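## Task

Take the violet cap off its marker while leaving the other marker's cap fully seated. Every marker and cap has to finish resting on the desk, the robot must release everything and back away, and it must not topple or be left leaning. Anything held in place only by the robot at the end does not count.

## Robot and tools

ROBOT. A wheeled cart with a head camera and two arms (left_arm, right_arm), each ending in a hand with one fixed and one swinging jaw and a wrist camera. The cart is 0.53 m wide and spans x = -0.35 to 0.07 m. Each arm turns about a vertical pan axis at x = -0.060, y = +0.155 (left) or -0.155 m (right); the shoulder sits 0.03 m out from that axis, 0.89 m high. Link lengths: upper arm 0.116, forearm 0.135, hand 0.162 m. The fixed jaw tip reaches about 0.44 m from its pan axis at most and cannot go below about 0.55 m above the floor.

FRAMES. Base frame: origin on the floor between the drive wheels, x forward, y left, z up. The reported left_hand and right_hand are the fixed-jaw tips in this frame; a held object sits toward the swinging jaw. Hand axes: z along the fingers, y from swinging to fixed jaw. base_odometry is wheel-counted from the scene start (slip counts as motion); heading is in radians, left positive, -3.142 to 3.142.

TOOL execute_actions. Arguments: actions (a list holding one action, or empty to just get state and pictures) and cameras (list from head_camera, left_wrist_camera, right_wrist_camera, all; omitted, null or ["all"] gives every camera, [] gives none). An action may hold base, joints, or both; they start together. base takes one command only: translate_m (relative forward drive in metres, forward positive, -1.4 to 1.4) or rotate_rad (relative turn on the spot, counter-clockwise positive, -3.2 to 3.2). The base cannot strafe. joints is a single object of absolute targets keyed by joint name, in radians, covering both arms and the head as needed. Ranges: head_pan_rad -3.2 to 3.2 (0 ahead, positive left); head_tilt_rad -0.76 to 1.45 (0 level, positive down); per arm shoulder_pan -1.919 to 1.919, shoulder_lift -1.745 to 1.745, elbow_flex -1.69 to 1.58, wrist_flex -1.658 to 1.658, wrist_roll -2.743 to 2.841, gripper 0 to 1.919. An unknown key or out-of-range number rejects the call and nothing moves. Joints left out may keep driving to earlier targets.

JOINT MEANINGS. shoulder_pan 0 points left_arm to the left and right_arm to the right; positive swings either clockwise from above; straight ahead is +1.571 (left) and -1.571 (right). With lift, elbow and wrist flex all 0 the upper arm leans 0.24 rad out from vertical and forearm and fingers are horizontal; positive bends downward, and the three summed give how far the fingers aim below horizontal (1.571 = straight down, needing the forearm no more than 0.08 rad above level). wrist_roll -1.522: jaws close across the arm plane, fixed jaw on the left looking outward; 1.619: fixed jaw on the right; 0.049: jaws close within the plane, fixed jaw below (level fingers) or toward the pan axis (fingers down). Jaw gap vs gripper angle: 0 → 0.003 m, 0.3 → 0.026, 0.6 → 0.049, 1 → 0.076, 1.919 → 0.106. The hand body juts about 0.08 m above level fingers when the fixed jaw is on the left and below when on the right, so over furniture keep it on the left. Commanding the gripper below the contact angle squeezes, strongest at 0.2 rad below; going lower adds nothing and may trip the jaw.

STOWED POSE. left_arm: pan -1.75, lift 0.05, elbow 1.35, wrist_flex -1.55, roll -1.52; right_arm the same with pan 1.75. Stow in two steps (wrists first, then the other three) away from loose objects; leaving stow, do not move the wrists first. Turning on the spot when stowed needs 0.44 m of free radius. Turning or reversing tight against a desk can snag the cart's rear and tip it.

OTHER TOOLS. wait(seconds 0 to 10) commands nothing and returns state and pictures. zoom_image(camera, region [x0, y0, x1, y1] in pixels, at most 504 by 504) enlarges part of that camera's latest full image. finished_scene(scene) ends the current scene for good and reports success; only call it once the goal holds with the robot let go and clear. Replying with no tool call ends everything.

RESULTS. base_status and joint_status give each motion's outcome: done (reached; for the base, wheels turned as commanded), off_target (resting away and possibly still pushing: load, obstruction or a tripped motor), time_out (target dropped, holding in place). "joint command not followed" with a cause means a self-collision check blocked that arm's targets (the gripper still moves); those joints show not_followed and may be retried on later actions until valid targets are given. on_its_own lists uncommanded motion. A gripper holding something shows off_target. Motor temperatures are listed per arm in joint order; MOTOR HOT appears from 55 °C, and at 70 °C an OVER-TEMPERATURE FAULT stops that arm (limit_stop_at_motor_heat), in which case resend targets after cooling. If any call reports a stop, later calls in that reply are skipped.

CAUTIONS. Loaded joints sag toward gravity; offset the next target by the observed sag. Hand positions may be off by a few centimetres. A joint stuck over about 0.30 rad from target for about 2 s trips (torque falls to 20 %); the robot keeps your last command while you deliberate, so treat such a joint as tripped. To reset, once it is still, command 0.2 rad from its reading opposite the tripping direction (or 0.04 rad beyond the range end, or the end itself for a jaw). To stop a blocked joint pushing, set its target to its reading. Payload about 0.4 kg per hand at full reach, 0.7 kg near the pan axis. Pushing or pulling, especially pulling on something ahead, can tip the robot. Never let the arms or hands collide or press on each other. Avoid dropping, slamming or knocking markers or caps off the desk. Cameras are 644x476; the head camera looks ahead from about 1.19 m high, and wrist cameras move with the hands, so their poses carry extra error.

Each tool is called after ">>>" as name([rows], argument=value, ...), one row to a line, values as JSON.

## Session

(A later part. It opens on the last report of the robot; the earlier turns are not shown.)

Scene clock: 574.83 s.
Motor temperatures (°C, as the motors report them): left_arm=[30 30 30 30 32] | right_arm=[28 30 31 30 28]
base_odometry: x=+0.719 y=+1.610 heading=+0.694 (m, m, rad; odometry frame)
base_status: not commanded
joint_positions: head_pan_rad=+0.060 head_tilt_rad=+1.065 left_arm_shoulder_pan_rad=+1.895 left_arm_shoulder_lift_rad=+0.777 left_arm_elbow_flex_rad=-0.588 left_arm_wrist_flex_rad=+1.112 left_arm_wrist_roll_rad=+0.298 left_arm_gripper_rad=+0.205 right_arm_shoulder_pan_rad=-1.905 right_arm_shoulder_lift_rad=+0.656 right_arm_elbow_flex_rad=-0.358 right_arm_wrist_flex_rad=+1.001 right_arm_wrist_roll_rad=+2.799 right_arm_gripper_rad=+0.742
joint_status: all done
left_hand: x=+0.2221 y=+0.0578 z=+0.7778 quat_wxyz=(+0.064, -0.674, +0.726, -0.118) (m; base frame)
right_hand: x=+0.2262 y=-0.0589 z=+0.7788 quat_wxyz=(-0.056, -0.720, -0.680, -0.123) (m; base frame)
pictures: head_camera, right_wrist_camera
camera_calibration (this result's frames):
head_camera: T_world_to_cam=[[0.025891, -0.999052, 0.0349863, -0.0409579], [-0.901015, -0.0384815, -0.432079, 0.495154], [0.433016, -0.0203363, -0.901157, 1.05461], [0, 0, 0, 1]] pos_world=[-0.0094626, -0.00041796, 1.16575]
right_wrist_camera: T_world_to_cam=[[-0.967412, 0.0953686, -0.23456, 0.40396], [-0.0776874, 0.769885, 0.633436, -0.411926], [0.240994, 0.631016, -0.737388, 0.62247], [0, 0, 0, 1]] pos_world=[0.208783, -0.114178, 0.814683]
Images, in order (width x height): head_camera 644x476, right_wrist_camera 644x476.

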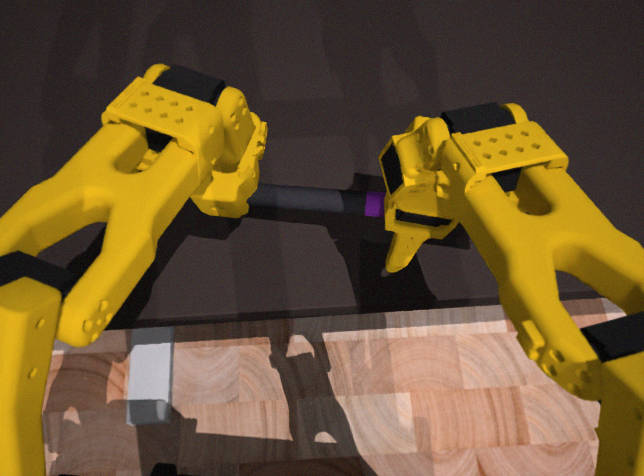

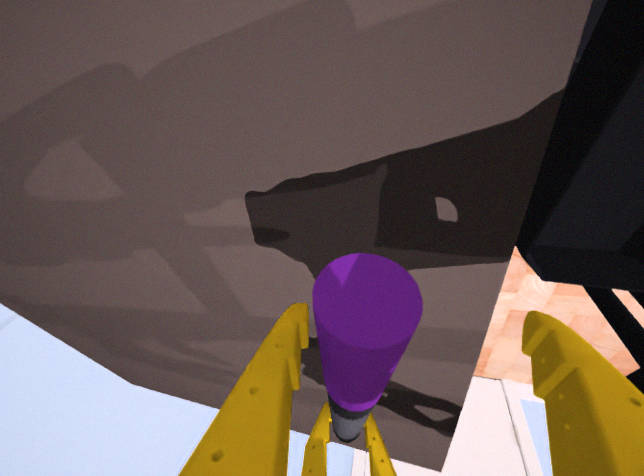

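>>> execute_actions([
  {"joints": {"right_arm_gripper_rad": 0.06}},
], cameras=["head_camera", "right_wrist_camera", "left_wrist_camera"])

Scene clock: 581.80 s.
Motor temperatures (°C, as the motors report them): left_arm=[30 30 30 30 32] | right_arm=[28 30 31 30 28]
base_odometry: x=+0.719 y=+1.610 heading=+0.694 (m, m, rad; odometry frame)
base_status: not commanded
joint_positions: head_pan_rad=+0.060 head_tilt_rad=+1.065 left_arm_shoulder_pan_rad=+1.895 left_arm_shoulder_lift_rad=+0.777 left_arm_elbow_flex_rad=-0.596 left_arm_wrist_flex_rad=+1.107 left_arm_wrist_roll_rad=+0.298 left_arm_gripper_rad=+0.205 right_arm_shoulder_pan_rad=-1.908 right_arm_shoulder_lift_rad=+0.661 right_arm_elbow_flex_rad=-0.353 right_arm_wrist_flex_rad=+1.001 right_arm_wrist_roll_rad=+2.799 right_arm_gripper_rad=+0.166
joint_status: right_arm_gripper_rad off_target (ended at +0.166, target +0.060)
left_hand: x=+0.2240 y=+0.0571 z=+0.7793 quat_wxyz=(+0.067, -0.673, +0.726, -0.124) (m; base frame)
right_hand: x=+0.2246 y=-0.0584 z=+0.7767 quat_wxyz=(-0.053, -0.720, -0.682, -0.119) (m; base frame)
pictures: head_camera, left_wrist_camera, right_wrist_camera
camera_calibration (this result's frames):
head_camera: T_world_to_cam=[[0.0258681, -0.999053, 0.0349863, -0.040959], [-0.901015, -0.0384609, -0.432079, 0.495154], [0.433015, -0.0203461, -0.901157, 1.05461], [0, 0, 0, 1]] pos_world=[-0.00946262, -0.000418818, 1.16575]
left_wrist_camera: T_world_to_cam=[[0.959953, -0.0219354, 0.2793, -0.431112], [-0.187515, -0.791006, 0.582364, -0.344928], [0.208153, -0.611415, -0.763442, 0.653795], [0, 0, 0, 1]] pos_world=[0.213079, 0.117443, 0.820418]
right_wrist_camera: T_world_to_cam=[[-0.969702, 0.0916987, -0.226425, 0.39585], [-0.0745541, 0.771568, 0.631762, -0.410362], [0.232635, 0.629503, -0.741355, 0.62594], [0, 0, 0, 1]] pos_world=[0.207647, -0.113707, 0.812926]
Images, in order (width x height): head_camera 644x476, left_wrist_camera 644x476, right_wrist_camera 644x476.

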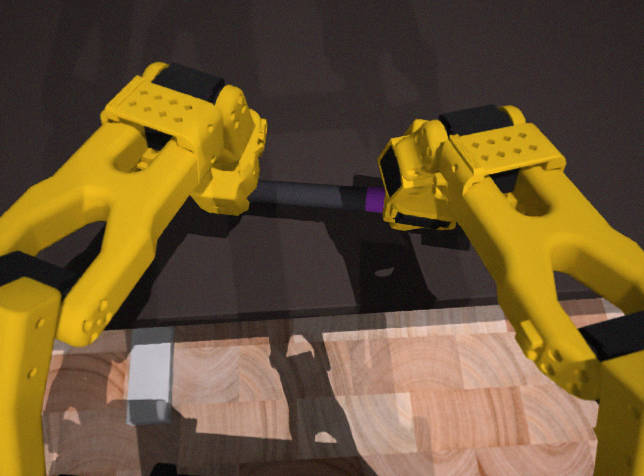

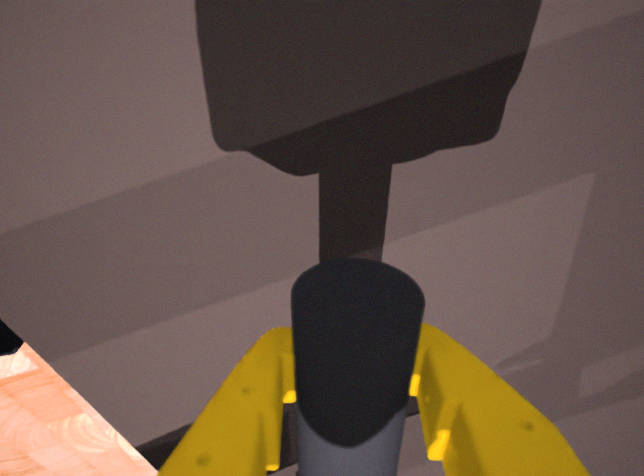

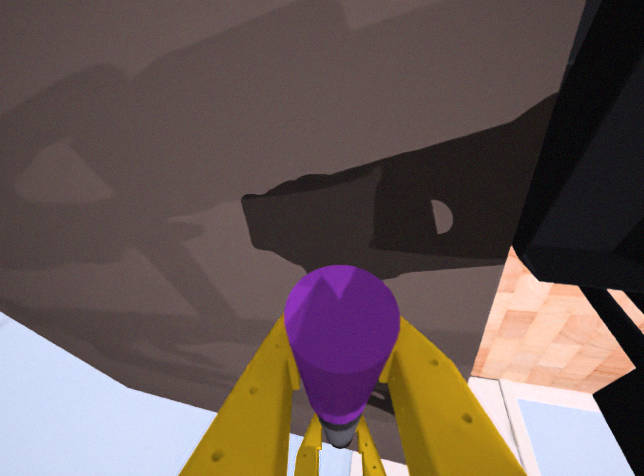

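>>> execute_actions([
  {"joints": {"right_arm_gripper_rad": 0.0, "left_arm_shoulder_pan_rad": 1.85, "left_arm_wrist_roll_rad": 0.27}},
], cameras=["head_camera", "right_wrist_camera", "left_wrist_camera"])

Scene clock: 598.93 s.
Motor temperatures (°C, as the motors report them): left_arm=[30 30 30 30 32] | right_arm=[28 30 31 30 28]
base_odometry: x=+0.719 y=+1.610 heading=+0.694 (m, m, rad; odometry frame)
base_status: not commanded
joint_positions: head_pan_rad=+0.060 head_tilt_rad=+1.065 left_arm_shoulder_pan_rad=+1.878 left_arm_shoulder_lift_rad=+0.777 left_arm_elbow_flex_rad=-0.596 left_arm_wrist_flex_rad=+1.107 left_arm_wrist_roll_rad=+0.280 left_arm_gripper_rad=+0.205 right_arm_shoulder_pan_rad=-1.912 right_arm_shoulder_lift_rad=+0.661 right_arm_elbow_flex_rad=-0.353 right_arm_wrist_flex_rad=+0.998 right_arm_wrist_roll_rad=+2.797 right_arm_gripper_rad=+0.163
joint_status: left_arm_shoulder_pan_rad off_target (ended at +1.878, target +1.850); right_arm_gripper_rad off_target (ended at +0.163, target +0.000); the others done
left_hand: x=+0.2256 y=+0.0621 z=+0.7793 quat_wxyz=(+0.070, -0.673, +0.726, -0.123) (m; base frame)
right_hand: x=+0.2246 y=-0.0570 z=+0.7769 quat_wxyz=(-0.054, -0.719, -0.683, -0.121) (m; base frame)
pictures: head_camera, left_wrist_camera, right_wrist_camera
camera_calibration (this result's frames):
head_camera: T_world_to_cam=[[0.0258682, -0.999053, 0.0349863, -0.040959], [-0.901015, -0.0384609, -0.432079, 0.495154], [0.433015, -0.0203461, -0.901157, 1.05461], [0, 0, 0, 1]] pos_world=[-0.00946262, -0.000418816, 1.16575]
left_wrist_camera: T_world_to_cam=[[0.959489, -0.0240731, 0.280717, -0.43342], [-0.189076, -0.793687, 0.578196, -0.336935], [0.208883, -0.607849, -0.766086, 0.658152], [0, 0, 0, 1]] pos_world=[0.214679, 0.122202, 0.820684]
right_wrist_camera: T_world_to_cam=[[-0.969356, 0.0889911, -0.228975, 0.397494], [-0.0787052, 0.770445, 0.632629, -0.411384], [0.232711, 0.631264, -0.739832, 0.624036], [0, 0, 0, 1]] pos_world=[0.207715, -0.112357, 0.812951]
Images, in order (width x height): head_camera 644x476, left_wrist_camera 644x476, right_wrist_camera 644x476.

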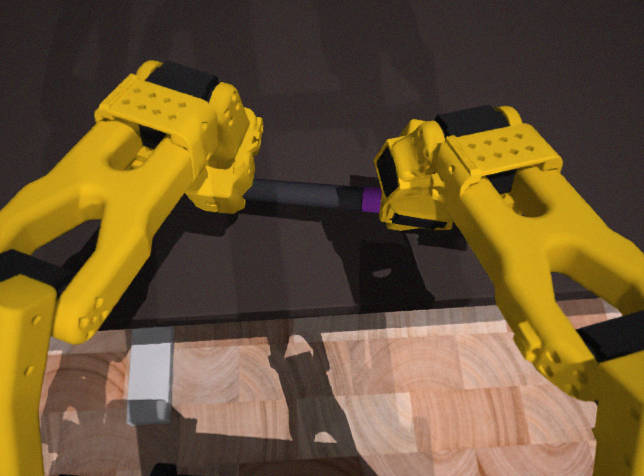

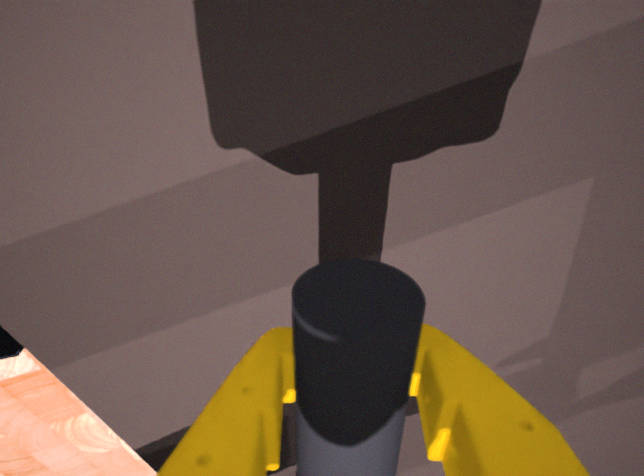

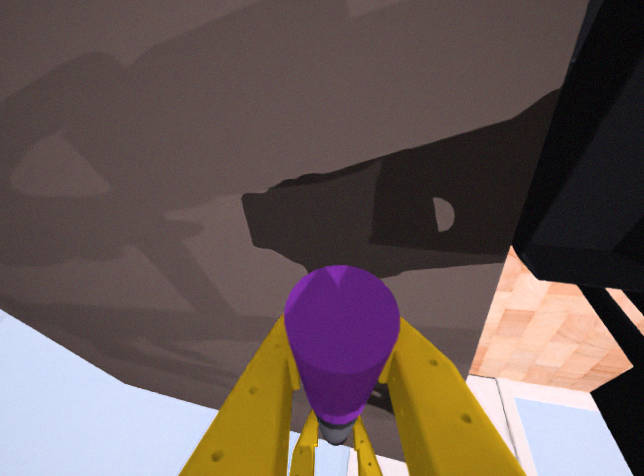

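>>> execute_actions([
  {"joints": {"left_arm_shoulder_pan_rad": 1.79, "left_arm_wrist_roll_rad": 0.25}},
], cameras=["head_camera", "right_wrist_camera", "left_wrist_camera"])

Scene clock: 601.87 s.
Motor temperatures (°C, as the motors report them): left_arm=[30 30 30 30 32] | right_arm=[28 30 31 30 28]
base_odometry: x=+0.719 y=+1.610 heading=+0.694 (m, m, rad; odometry frame)
base_status: not commanded
joint_positions: head_pan_rad=+0.060 head_tilt_rad=+1.065 left_arm_shoulder_pan_rad=+1.855 left_arm_shoulder_lift_rad=+0.777 left_arm_elbow_flex_rad=-0.596 left_arm_wrist_flex_rad=+1.107 left_arm_wrist_roll_rad=+0.255 left_arm_gripper_rad=+0.205 right_arm_shoulder_pan_rad=-1.925 right_arm_shoulder_lift_rad=+0.661 right_arm_elbow_flex_rad=-0.353 right_arm_wrist_flex_rad=+0.992 right_arm_wrist_roll_rad=+2.797 right_arm_gripper_rad=+0.163
joint_status: left_arm_shoulder_pan_rad off_target (ended at +1.855, target +1.790); the others done
left_hand: x=+0.2277 y=+0.0689 z=+0.7793 quat_wxyz=(+0.072, -0.672, +0.727, -0.121) (m; base frame)
right_hand: x=+0.2243 y=-0.0532 z=+0.7772 quat_wxyz=(-0.054, -0.714, -0.687, -0.124) (m; base frame)
pictures: head_camera, left_wrist_camera, right_wrist_camera
camera_calibration (this result's frames):
head_camera: T_world_to_cam=[[0.025868, -0.999053, 0.0349863, -0.040959], [-0.901015, -0.0384607, -0.432079, 0.495154], [0.433015, -0.0203462, -0.901157, 1.05461], [0, 0, 0, 1]] pos_world=[-0.00946262, -0.000418824, 1.16575]
left_wrist_camera: T_world_to_cam=[[0.958913, -0.0264544, 0.282465, -0.436307], [-0.190669, -0.797351, 0.572606, -0.326176], [0.210076, -0.602936, -0.769634, 0.663991], [0, 0, 0, 1]] pos_world=[0.216701, 0.128725, 0.821041]
right_wrist_camera: T_world_to_cam=[[-0.969042, 0.0775816, -0.234392, 0.400424], [-0.0917983, 0.768075, 0.633746, -0.412597], [0.229197, 0.635643, -0.737175, 0.620893], [0, 0, 0, 1]] pos_world=[0.207844, -0.108826, 0.813044]
Images, in order (width x height): head_camera 644x476, left_wrist_camera 644x476, right_wrist_camera 644x476.

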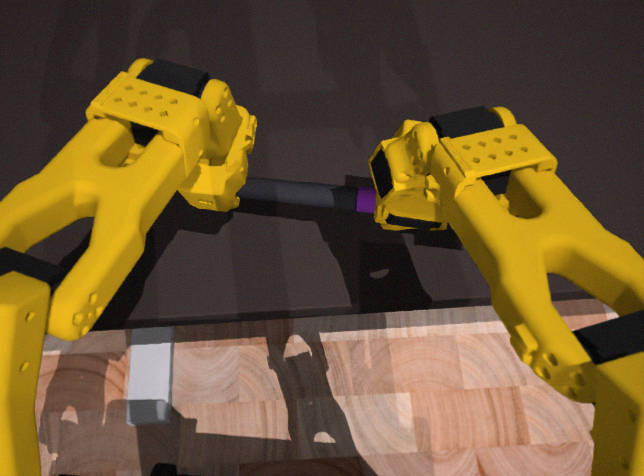

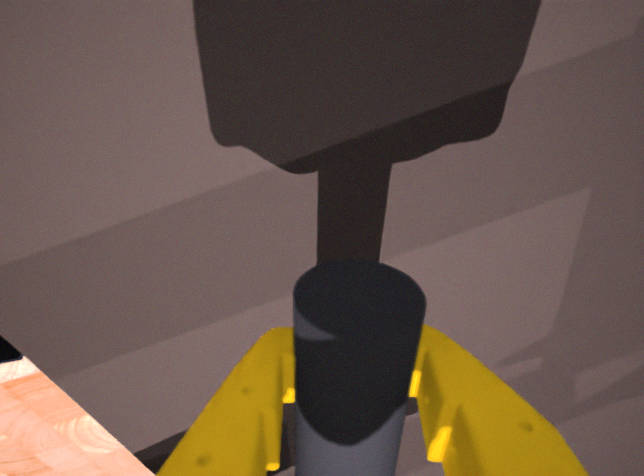

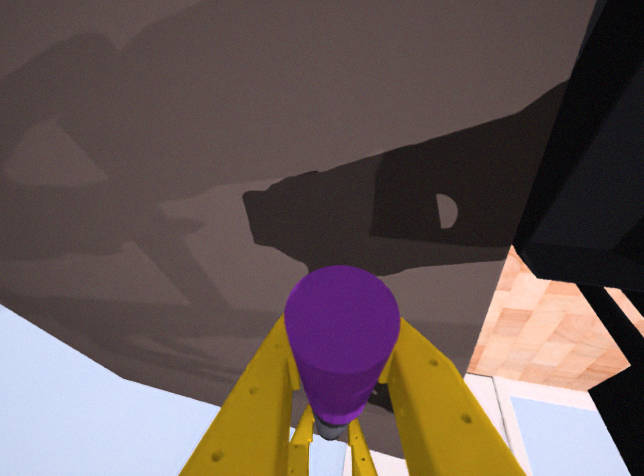

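>>> execute_actions([
  {"joints": {"left_arm_shoulder_pan_rad": 1.71, "left_arm_wrist_roll_rad": 0.235}},
], cameras=["head_camera", "right_wrist_camera", "left_wrist_camera"])

Scene clock: 605.70 s.
Motor temperatures (°C, as the motors report them): left_arm=[30 30 30 30 32] | right_arm=[28 30 31 30 28]
base_odometry: x=+0.719 y=+1.610 heading=+0.694 (m, m, rad; odometry frame)
base_status: not commanded
joint_positions: head_pan_rad=+0.060 head_tilt_rad=+1.065 left_arm_shoulder_pan_rad=+1.749 left_arm_shoulder_lift_rad=+0.789 left_arm_elbow_flex_rad=-0.596 left_arm_wrist_flex_rad=+1.107 left_arm_wrist_roll_rad=+0.235 left_arm_gripper_rad=+0.205 right_arm_shoulder_pan_rad=-1.912 right_arm_shoulder_lift_rad=+0.661 right_arm_elbow_flex_rad=-0.353 right_arm_wrist_flex_rad=+0.990 right_arm_wrist_roll_rad=+2.796 right_arm_gripper_rad=+0.163
joint_status: left_arm_shoulder_pan_rad off_target (ended at +1.750, target +1.710); the others done
left_hand: x=+0.2338 y=+0.1002 z=+0.7759 quat_wxyz=(+0.076, -0.703, +0.698, -0.111) (m; base frame)
right_hand: x=+0.2257 y=-0.0566 z=+0.7773 quat_wxyz=(-0.055, -0.719, -0.682, -0.124) (m; base frame)
pictures: head_camera, left_wrist_camera, right_wrist_camera
camera_calibration (this result's frames):
head_camera: T_world_to_cam=[[0.0258107, -0.999054, 0.0349859, -0.0409612], [-0.901012, -0.0384091, -0.432091, 0.495168], [0.433026, -0.0203701, -0.901151, 1.05461], [0, 0, 0, 1]] pos_world=[-0.00946284, -0.000420971, 1.16575]
left_wrist_camera: T_world_to_cam=[[0.960666, 0.0545211, 0.272302, -0.441005], [-0.114647, -0.815218, 0.567693, -0.310343], [0.252937, -0.576582, -0.776902, 0.672008], [0, 0, 0, 1]] pos_world=[0.218103, 0.158515, 0.818351]
right_wrist_camera: T_world_to_cam=[[-0.967576, 0.0911093, -0.235575, 0.403466], [-0.0820587, 0.768693, 0.634333, -0.412497], [0.238879, 0.633096, -0.736292, 0.619782], [0, 0, 0, 1]] pos_world=[0.208482, -0.112057, 0.813048]
Images, in order (width x height): head_camera 644x476, left_wrist_camera 644x476, right_wrist_camera 644x476.

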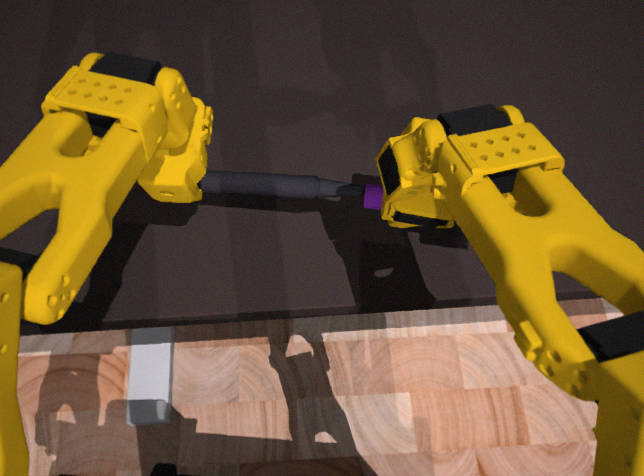

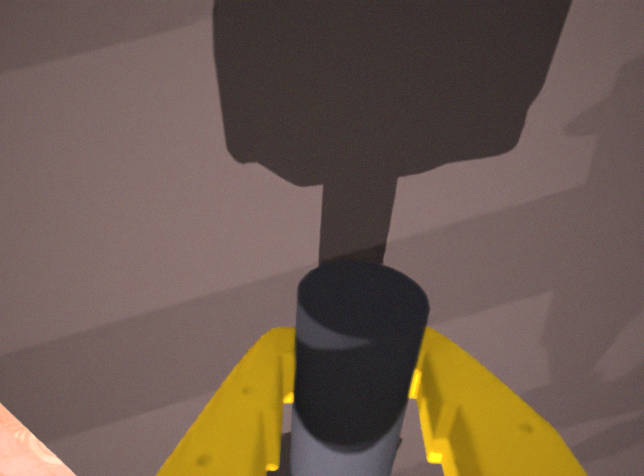

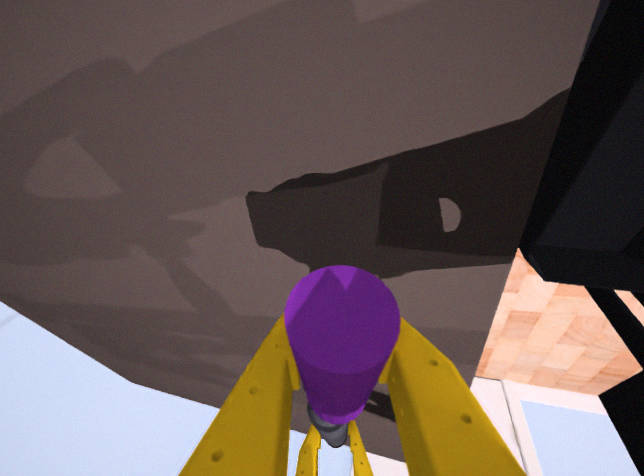

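>>> zoom_image(camera="head_camera", region=[180, 130, 440, 260])

Region (180, 130, 440, 260) of head_camera's 644x476 image, scaled by 1.938.

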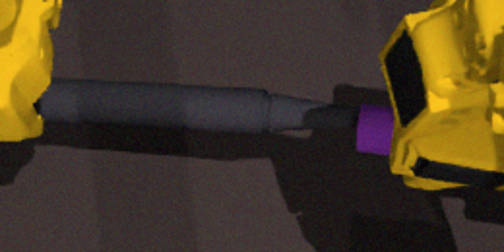

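>>> execute_actions([
  {"joints": {"left_arm_shoulder_pan_rad": 1.67, "left_arm_wrist_roll_rad": 0.04}},
], cameras=["head_camera", "right_wrist_camera", "left_wrist_camera"])

Scene clock: 629.13 s.
Motor temperatures (°C, as the motors report them): left_arm=[30 30 30 30 32] | right_arm=[28 31 31 30 28]
base_odometry: x=+0.719 y=+1.610 heading=+0.694 (m, m, rad; odometry frame)
base_status: not commanded
joint_positions: head_pan_rad=+0.060 head_tilt_rad=+1.065 left_arm_shoulder_pan_rad=+1.678 left_arm_shoulder_lift_rad=+0.789 left_arm_elbow_flex_rad=-0.596 left_arm_wrist_flex_rad=+1.107 left_arm_wrist_roll_rad=+0.049 left_arm_gripper_rad=+0.205 right_arm_shoulder_pan_rad=-1.912 right_arm_shoulder_lift_rad=+0.661 right_arm_elbow_flex_rad=-0.353 right_arm_wrist_flex_rad=+0.990 right_arm_wrist_roll_rad=+2.796 right_arm_gripper_rad=+0.163
joint_status: all done
left_hand: x=+0.2369 y=+0.1225 z=+0.7759 quat_wxyz=(+0.090, -0.662, +0.737, -0.100) (m; base frame)
right_hand: x=+0.2257 y=-0.0566 z=+0.7773 quat_wxyz=(-0.055, -0.719, -0.682, -0.124) (m; base frame)
pictures: head_camera, left_wrist_camera, right_wrist_camera
camera_calibration (this result's frames):
head_camera: T_world_to_cam=[[0.0257877, -0.999055, 0.0349858, -0.0409622], [-0.901012, -0.0383884, -0.432092, 0.49517], [0.433027, -0.02038, -0.90115, 1.05461], [0, 0, 0, 1]] pos_world=[-0.00946287, -0.000421832, 1.16575]
left_wrist_camera: T_world_to_cam=[[0.958255, -0.0630583, 0.278875, -0.435332], [-0.207428, -0.824615, 0.526292, -0.236514], [0.196777, -0.562168, -0.803272, 0.716048], [0, 0, 0, 1]] pos_world=[0.227197, 0.180056, 0.821059]
right_wrist_camera: T_world_to_cam=[[-0.967576, 0.0911093, -0.235575, 0.403466], [-0.0820587, 0.768693, 0.634333, -0.412497], [0.238879, 0.633096, -0.736292, 0.619782], [0, 0, 0, 1]] pos_world=[0.208482, -0.112057, 0.813048]
Images, in order (width x height): head_camera 644x476, left_wrist_camera 644x476, right_wrist_camera 644x476.

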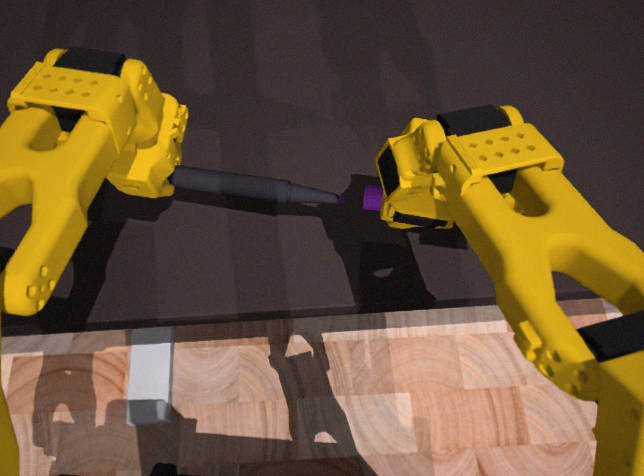

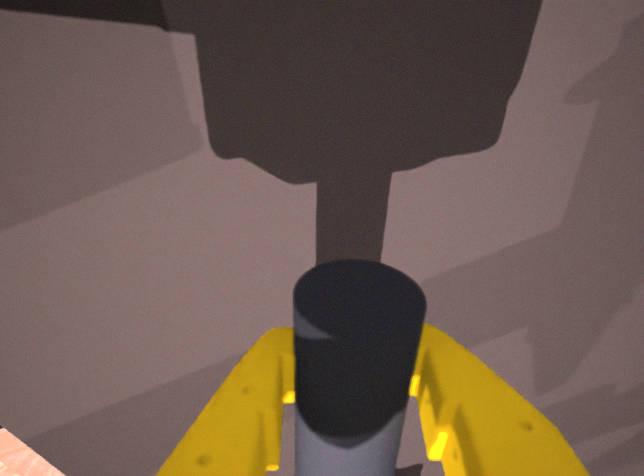

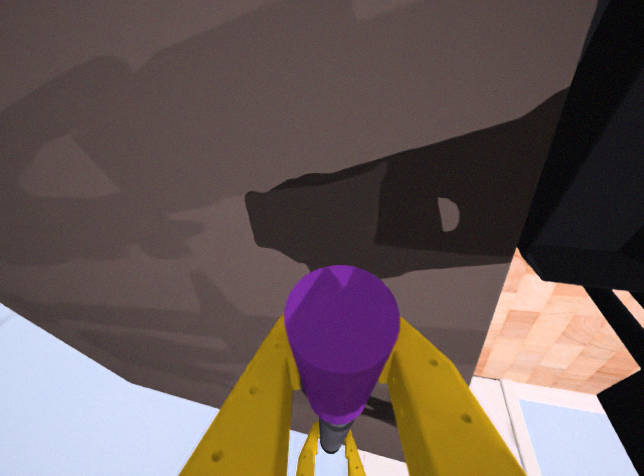

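>>> zoom_image(camera="right_wrist_camera", region=[400, 60, 640, 420])

>>> zoom_image(camera="head_camera", region=[150, 130, 450, 330])

Region (400, 60, 640, 420) of right_wrist_camera's 644x476 image, scaled by 1.400.

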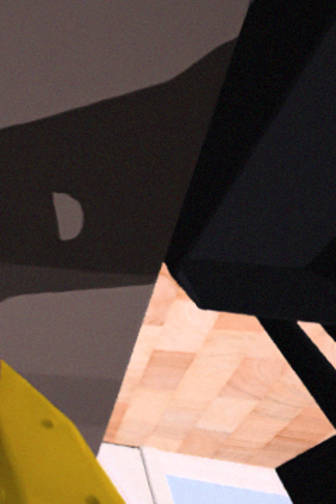

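Region (150, 130, 450, 330) of head_camera's 644x476 image, scaled by 1.680.

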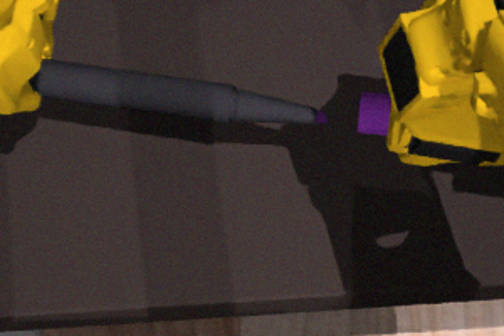

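>>> execute_actions([
  {"joints": {"left_arm_shoulder_lift_rad": 0.849, "left_arm_elbow_flex_rad": -0.53, "left_arm_wrist_flex_rad": 0.948, "right_arm_shoulder_pan_rad": -1.752, "right_arm_shoulder_lift_rad": 0.817, "right_arm_elbow_flex_rad": -0.56, "right_arm_wrist_flex_rad": 0.98}},
])

Scene clock: 707.17 s.
Motor temperatures (°C, as the motors report them): left_arm=[30 30 30 30 32] | right_arm=[28 31 31 30 28]
base_odometry: x=+0.719 y=+1.610 heading=+0.694 (m, m, rad; odometry frame)
base_status: not commanded
joint_positions: head_pan_rad=+0.060 head_tilt_rad=+1.065 left_arm_shoulder_pan_rad=+1.678 left_arm_shoulder_lift_rad=+0.876 left_arm_elbow_flex_rad=-0.526 left_arm_wrist_flex_rad=+0.959 left_arm_wrist_roll_rad=+0.049 left_arm_gripper_rad=+0.205 right_arm_shoulder_pan_rad=-1.757 right_arm_shoulder_lift_rad=+0.839 right_arm_elbow_flex_rad=-0.528 right_arm_wrist_flex_rad=+0.990 right_arm_wrist_roll_rad=+2.796 right_arm_gripper_rad=+0.163
joint_status: all done
left_hand: x=+0.2354 y=+0.1227 z=+0.7459 quat_wxyz=(+0.087, -0.663, +0.738, -0.097) (m; base frame)
right_hand: x=+0.2480 y=-0.0999 z=+0.7594 quat_wxyz=(-0.064, -0.770, -0.624, -0.118) (m; base frame)
pictures: head_camera, left_wrist_camera, right_wrist_camera
camera_calibration (this result's frames):
head_camera: T_world_to_cam=[[0.0257879, -0.999055, 0.0349858, -0.0409622], [-0.901012, -0.0383886, -0.432092, 0.49517], [0.433027, -0.0203799, -0.90115, 1.05461], [0, 0, 0, 1]] pos_world=[-0.00946287, -0.000421827, 1.16575]
left_wrist_camera: T_world_to_cam=[[0.960766, -0.0633298, 0.270032, -0.419437], [-0.202607, -0.825136, 0.527352, -0.222783], [0.189416, -0.561373, -0.805594, 0.695738], [0, 0, 0, 1]] pos_world=[0.22606, 0.180179, 0.791229]
right_wrist_camera: T_world_to_cam=[[-0.942633, 0.239194, -0.232871, 0.43129], [0.0394549, 0.772509, 0.633777, -0.395416], [0.331491, 0.588231, -0.73763, 0.602317], [0, 0, 0, 1]] pos_world=[0.222487, -0.152001, 0.795328]
Images, in order (width x height): head_camera 644x476, left_wrist_camera 644x476, right_wrist_camera 644x476.

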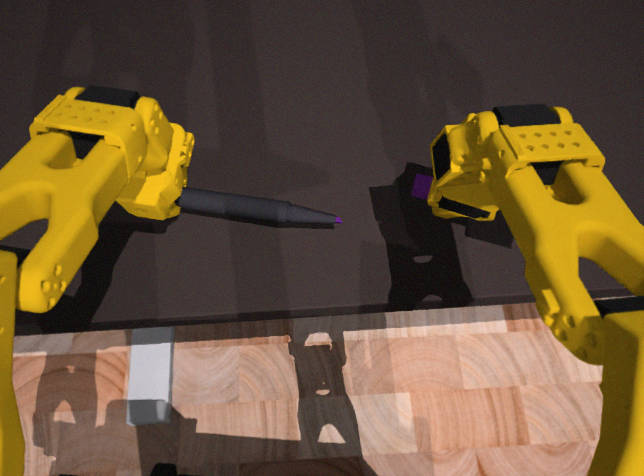

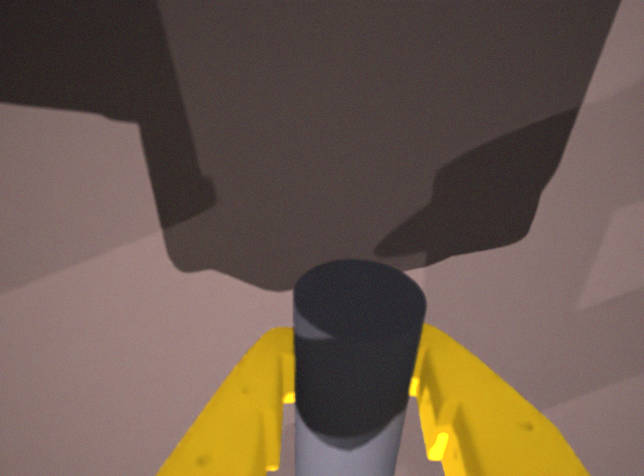

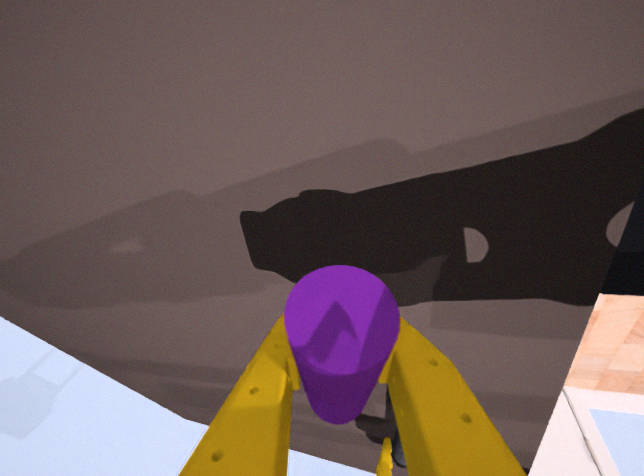

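>>> zoom_image(camera="right_wrist_camera", region=[464, 176, 644, 476])

>>> zoom_image(camera="head_camera", region=[100, 130, 400, 330])

Region (464, 176, 644, 476) of right_wrist_camera's 644x476 image, scaled by 1.680; it fills the left 302 columns of this view, and the rest is white.

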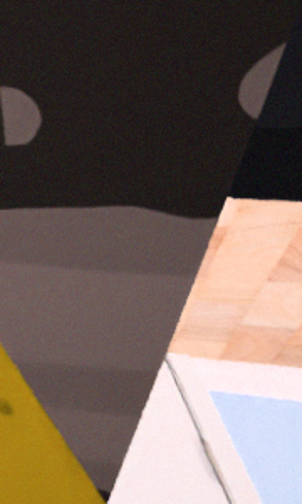

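Region (100, 130, 400, 330) of head_camera's 644x476 image, scaled by 1.680.

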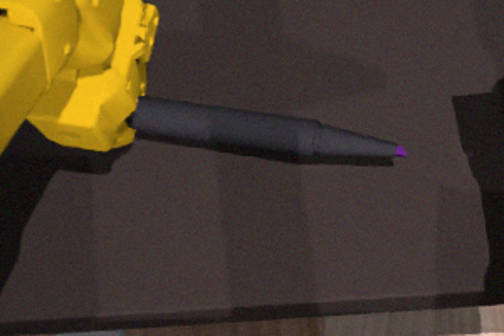

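>>> execute_actions([
  {"joints": {"left_arm_shoulder_lift_rad": 0.877, "right_arm_shoulder_lift_rad": 0.884}},
])

Scene clock: 724.70 s.
Motor temperatures (°C, as the motors report them): left_arm=[30 30 30 30 32] | right_arm=[28 31 31 30 28]
base_odometry: x=+0.719 y=+1.610 heading=+0.694 (m, m, rad; odometry frame)
base_status: not commanded
joint_positions: head_pan_rad=+0.060 head_tilt_rad=+1.065 left_arm_shoulder_pan_rad=+1.678 left_arm_shoulder_lift_rad=+0.902 left_arm_elbow_flex_rad=-0.526 left_arm_wrist_flex_rad=+0.959 left_arm_wrist_roll_rad=+0.049 left_arm_gripper_rad=+0.205 right_arm_shoulder_pan_rad=-1.757 right_arm_shoulder_lift_rad=+0.906 right_arm_elbow_flex_rad=-0.531 right_arm_wrist_flex_rad=+0.989 right_arm_wrist_roll_rad=+2.796 right_arm_gripper_rad=+0.163
joint_status: all done
left_hand: x=+0.2314 y=+0.1231 z=+0.7390 quat_wxyz=(+0.078, -0.664, +0.739, -0.087) (m; base frame)
right_hand: x=+0.2392 y=-0.1015 z=+0.7413 quat_wxyz=(-0.049, -0.772, -0.627, -0.091) (m; base frame)
pictures: head_camera, left_wrist_camera, right_wrist_camera
camera_calibration (this result's frames):
head_camera: T_world_to_cam=[[0.0257879, -0.999055, 0.0349858, -0.0409622], [-0.901012, -0.0383886, -0.432092, 0.49517], [0.433027, -0.0203799, -0.90115, 1.05461], [0, 0, 0, 1]] pos_world=[-0.00946287, -0.000421825, 1.16575]
left_wrist_camera: T_world_to_cam=[[0.967441, -0.0640514, 0.244856, -0.396622], [-0.188898, -0.826618, 0.530113, -0.224618], [0.168448, -0.559106, -0.811804, 0.700321], [0, 0, 0, 1]] pos_world=[0.223311, 0.180476, 0.784712]
right_wrist_camera: T_world_to_cam=[[-0.955302, 0.236801, -0.176984, 0.380602], [0.0782431, 0.779835, 0.621076, -0.381409], [0.28509, 0.579467, -0.763506, 0.622164], [0, 0, 0, 1]] pos_world=[0.21606, -0.153215, 0.77927]
Images, in order (width x height): head_camera 644x476, left_wrist_camera 644x476, right_wrist_camera 644x476.

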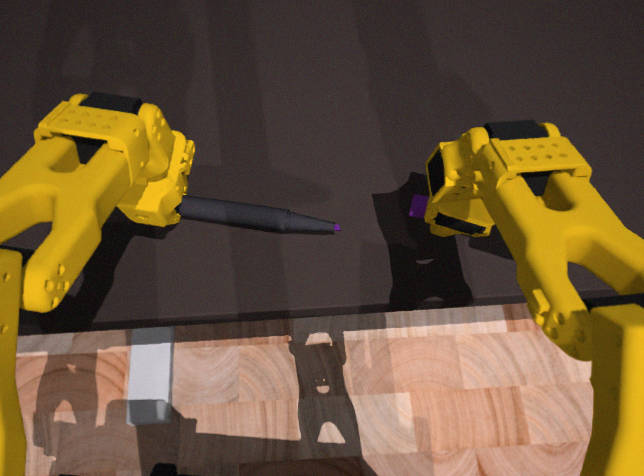

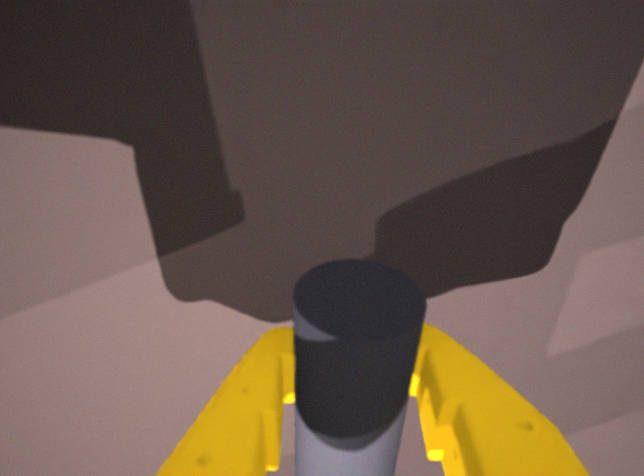

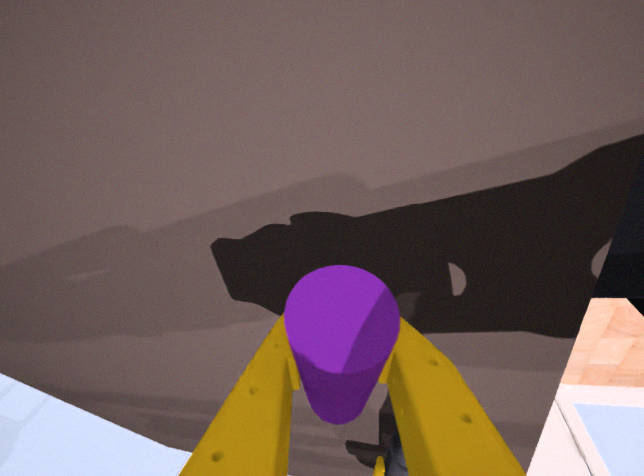

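>>> zoom_image(camera="right_wrist_camera", region=[464, 176, 644, 476])

>>> zoom_image(camera="head_camera", region=[120, 150, 360, 290])

>>> zoom_image(camera="head_camera", region=[350, 140, 550, 320])

Region (464, 176, 644, 476) of right_wrist_camera's 644x476 image, scaled by 1.680; it fills the left 302 columns of this view, and the rest is white.

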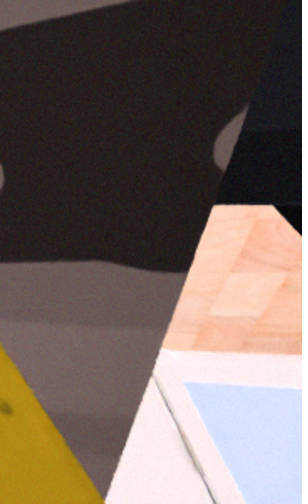

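Region (120, 150, 360, 290) of head_camera's 644x476 image, scaled by 2.100; it fills the top 294 rows of this view, and the rest is white.

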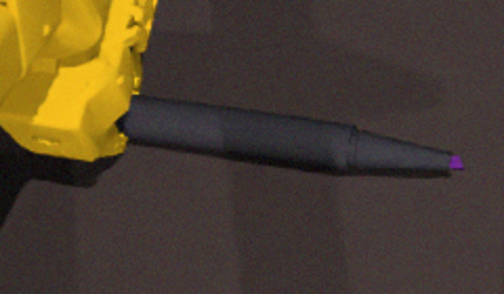

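Region (350, 140, 550, 320) of head_camera's 644x476 image, scaled by 2.520; it fills the top 454 rows of this view, and the rest is white.

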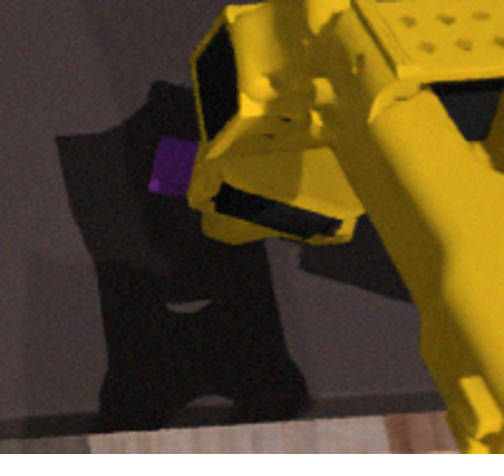

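>>> execute_actions([
  {"joints": {"left_arm_shoulder_lift_rad": 0.889, "right_arm_shoulder_lift_rad": 0.916}},
])

Scene clock: 739.07 s.
Motor temperatures (°C, as the motors report them): left_arm=[30 30 30 30 32] | right_arm=[28 31 31 30 28]
base_odometry: x=+0.719 y=+1.610 heading=+0.694 (m, m, rad; odometry frame)
base_status: not commanded
joint_positions: head_pan_rad=+0.060 head_tilt_rad=+1.065 left_arm_shoulder_pan_rad=+1.678 left_arm_shoulder_lift_rad=+0.913 left_arm_elbow_flex_rad=-0.526 left_arm_wrist_flex_rad=+0.959 left_arm_wrist_roll_rad=+0.049 left_arm_gripper_rad=+0.205 right_arm_shoulder_pan_rad=-1.757 right_arm_shoulder_lift_rad=+0.938 right_arm_elbow_flex_rad=-0.531 right_arm_wrist_flex_rad=+0.989 right_arm_wrist_roll_rad=+2.796 right_arm_gripper_rad=+0.163
joint_status: all done
left_hand: x=+0.2298 y=+0.1233 z=+0.7362 quat_wxyz=(+0.075, -0.664, +0.739, -0.083) (m; base frame)
right_hand: x=+0.2343 y=-0.1025 z=+0.7325 quat_wxyz=(-0.041, -0.774, -0.628, -0.077) (m; base frame)
pictures: head_camera, left_wrist_camera, right_wrist_camera
camera_calibration (this result's frames):
head_camera: T_world_to_cam=[[0.025788, -0.999055, 0.0349858, -0.0409622], [-0.901012, -0.0383887, -0.432092, 0.49517], [0.433027, -0.0203799, -0.90115, 1.05461], [0, 0, 0, 1]] pos_world=[-0.00946287, -0.000421823, 1.16575]
left_wrist_camera: T_world_to_cam=[[0.97, -0.064328, 0.23444, -0.387192], [-0.183233, -0.827231, 0.531145, -0.225279], [0.159769, -0.558168, -0.814201, 0.702063], [0, 0, 0, 1]] pos_world=[0.22213, 0.180603, 0.782049]
right_wrist_camera: T_world_to_cam=[[-0.960447, 0.23583, -0.148073, 0.354456], [0.0977862, 0.783526, 0.613616, -0.373599], [0.260728, 0.574866, -0.775596, 0.631551], [0, 0, 0, 1]] pos_world=[0.212306, -0.153924, 0.771561]
Images, in order (width x height): head_camera 644x476, left_wrist_camera 644x476, right_wrist_camera 644x476.

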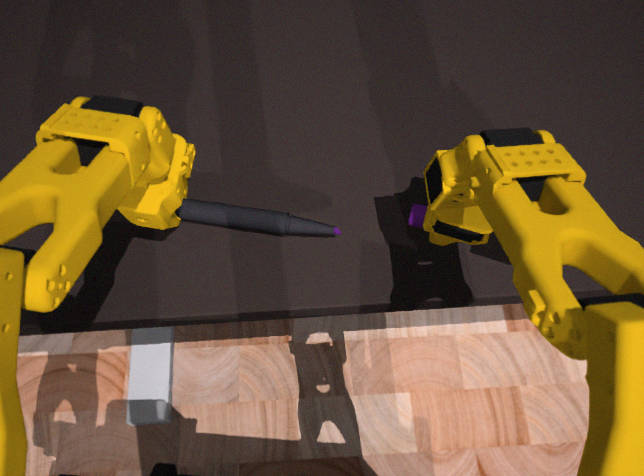

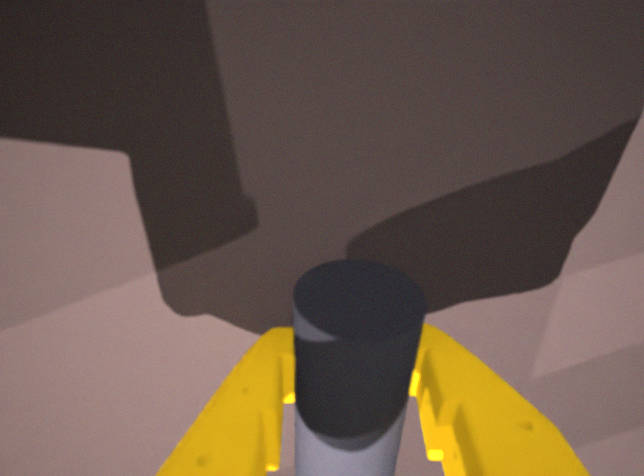

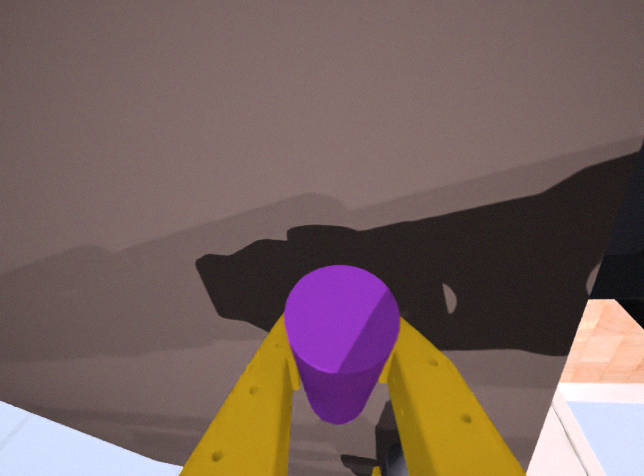

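>>> zoom_image(camera="head_camera", region=[120, 150, 360, 290])

>>> zoom_image(camera="left_wrist_camera", region=[200, 200, 520, 476])

Region (120, 150, 360, 290) of head_camera's 644x476 image, scaled by 2.100; it fills the top 294 rows of this view, and the rest is white.

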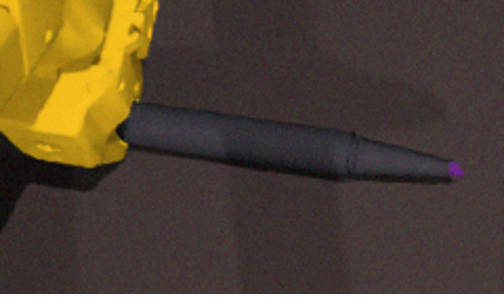

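Region (200, 200, 520, 476) of left_wrist_camera's 644x476 image, scaled by 1.575; it fills the top 435 rows of this view, and the rest is white.

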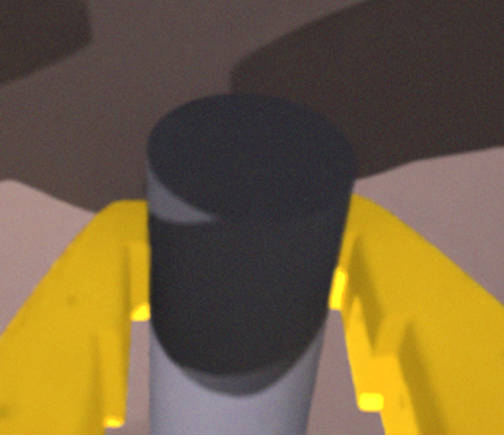

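>>> execute_actions([
  {"joints": {"left_arm_shoulder_lift_rad": 0.901, "right_arm_shoulder_lift_rad": 0.941}},
])

Scene clock: 745.10 s.
Motor temperatures (°C, as the motors report them): left_arm=[30 30 30 30 32] | right_arm=[28 31 31 30 28]
base_odometry: x=+0.719 y=+1.610 heading=+0.694 (m, m, rad; odometry frame)
base_status: not commanded
joint_positions: head_pan_rad=+0.060 head_tilt_rad=+1.065 left_arm_shoulder_pan_rad=+1.678 left_arm_shoulder_lift_rad=+0.921 left_arm_elbow_flex_rad=-0.526 left_arm_wrist_flex_rad=+0.959 left_arm_wrist_roll_rad=+0.049 left_arm_gripper_rad=+0.205 right_arm_shoulder_pan_rad=-1.757 right_arm_shoulder_lift_rad=+0.960 right_arm_elbow_flex_rad=-0.531 right_arm_wrist_flex_rad=+0.989 right_arm_wrist_roll_rad=+2.796 right_arm_gripper_rad=+0.163
joint_status: all done
left_hand: x=+0.2285 y=+0.1234 z=+0.7342 quat_wxyz=(+0.072, -0.664, +0.740, -0.081) (m; base frame)
right_hand: x=+0.2308 y=-0.1031 z=+0.7268 quat_wxyz=(-0.036, -0.774, -0.628, -0.067) (m; base frame)
pictures: head_camera, left_wrist_camera, right_wrist_camera
camera_calibration (this result's frames):
head_camera: T_world_to_cam=[[0.0257878, -0.999055, 0.0349858, -0.0409621], [-0.901012, -0.0383885, -0.432093, 0.495171], [0.433028, -0.0203799, -0.90115, 1.05461], [0, 0, 0, 1]] pos_world=[-0.00946288, -0.00042183, 1.16575]
left_wrist_camera: T_world_to_cam=[[0.971759, -0.0645182, 0.226984, -0.380444], [-0.17918, -0.827669, 0.531845, -0.225718], [0.153554, -0.557496, -0.815855, 0.703255], [0, 0, 0, 1]] pos_world=[0.221269, 0.180696, 0.780155]
right_wrist_camera: T_world_to_cam=[[-0.963368, 0.235278, -0.128713, 0.336977], [0.110679, 0.785961, 0.608289, -0.368085], [0.24428, 0.57176, -0.78321, 0.637398], [0, 0, 0, 1]] pos_world=[0.209669, -0.154422, 0.766492]
Images, in order (width x height): head_camera 644x476, left_wrist_camera 644x476, right_wrist_camera 644x476.

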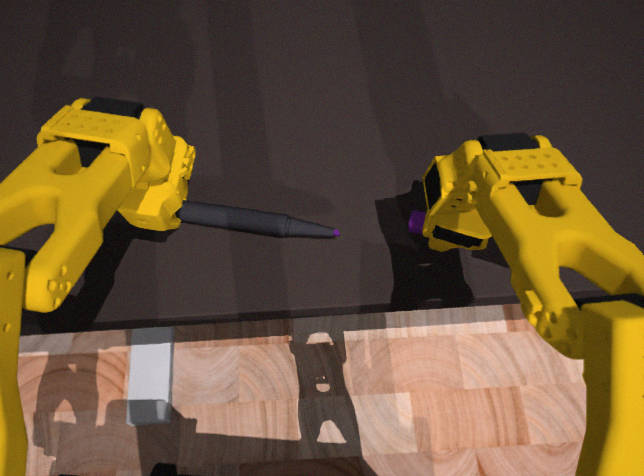

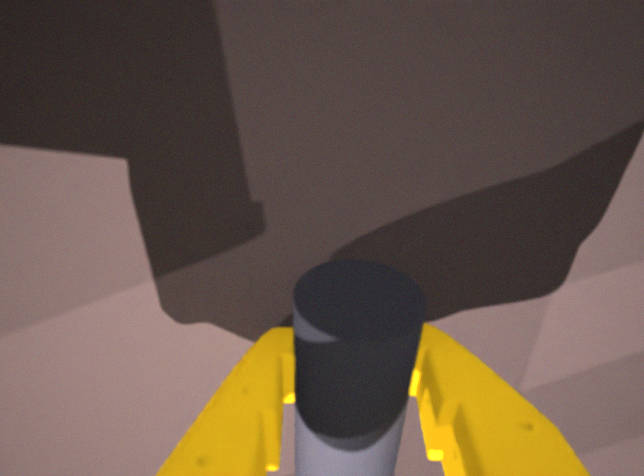

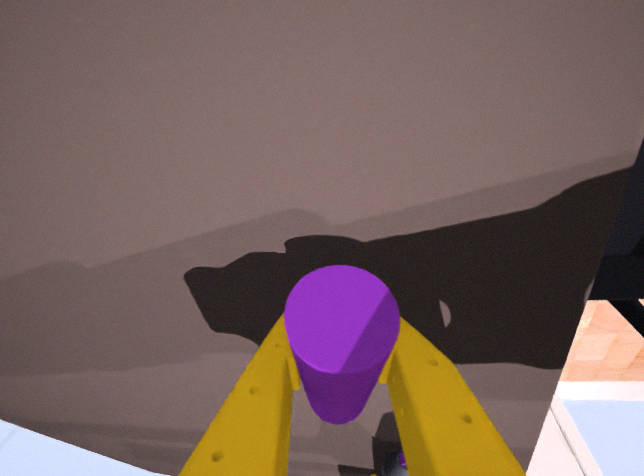

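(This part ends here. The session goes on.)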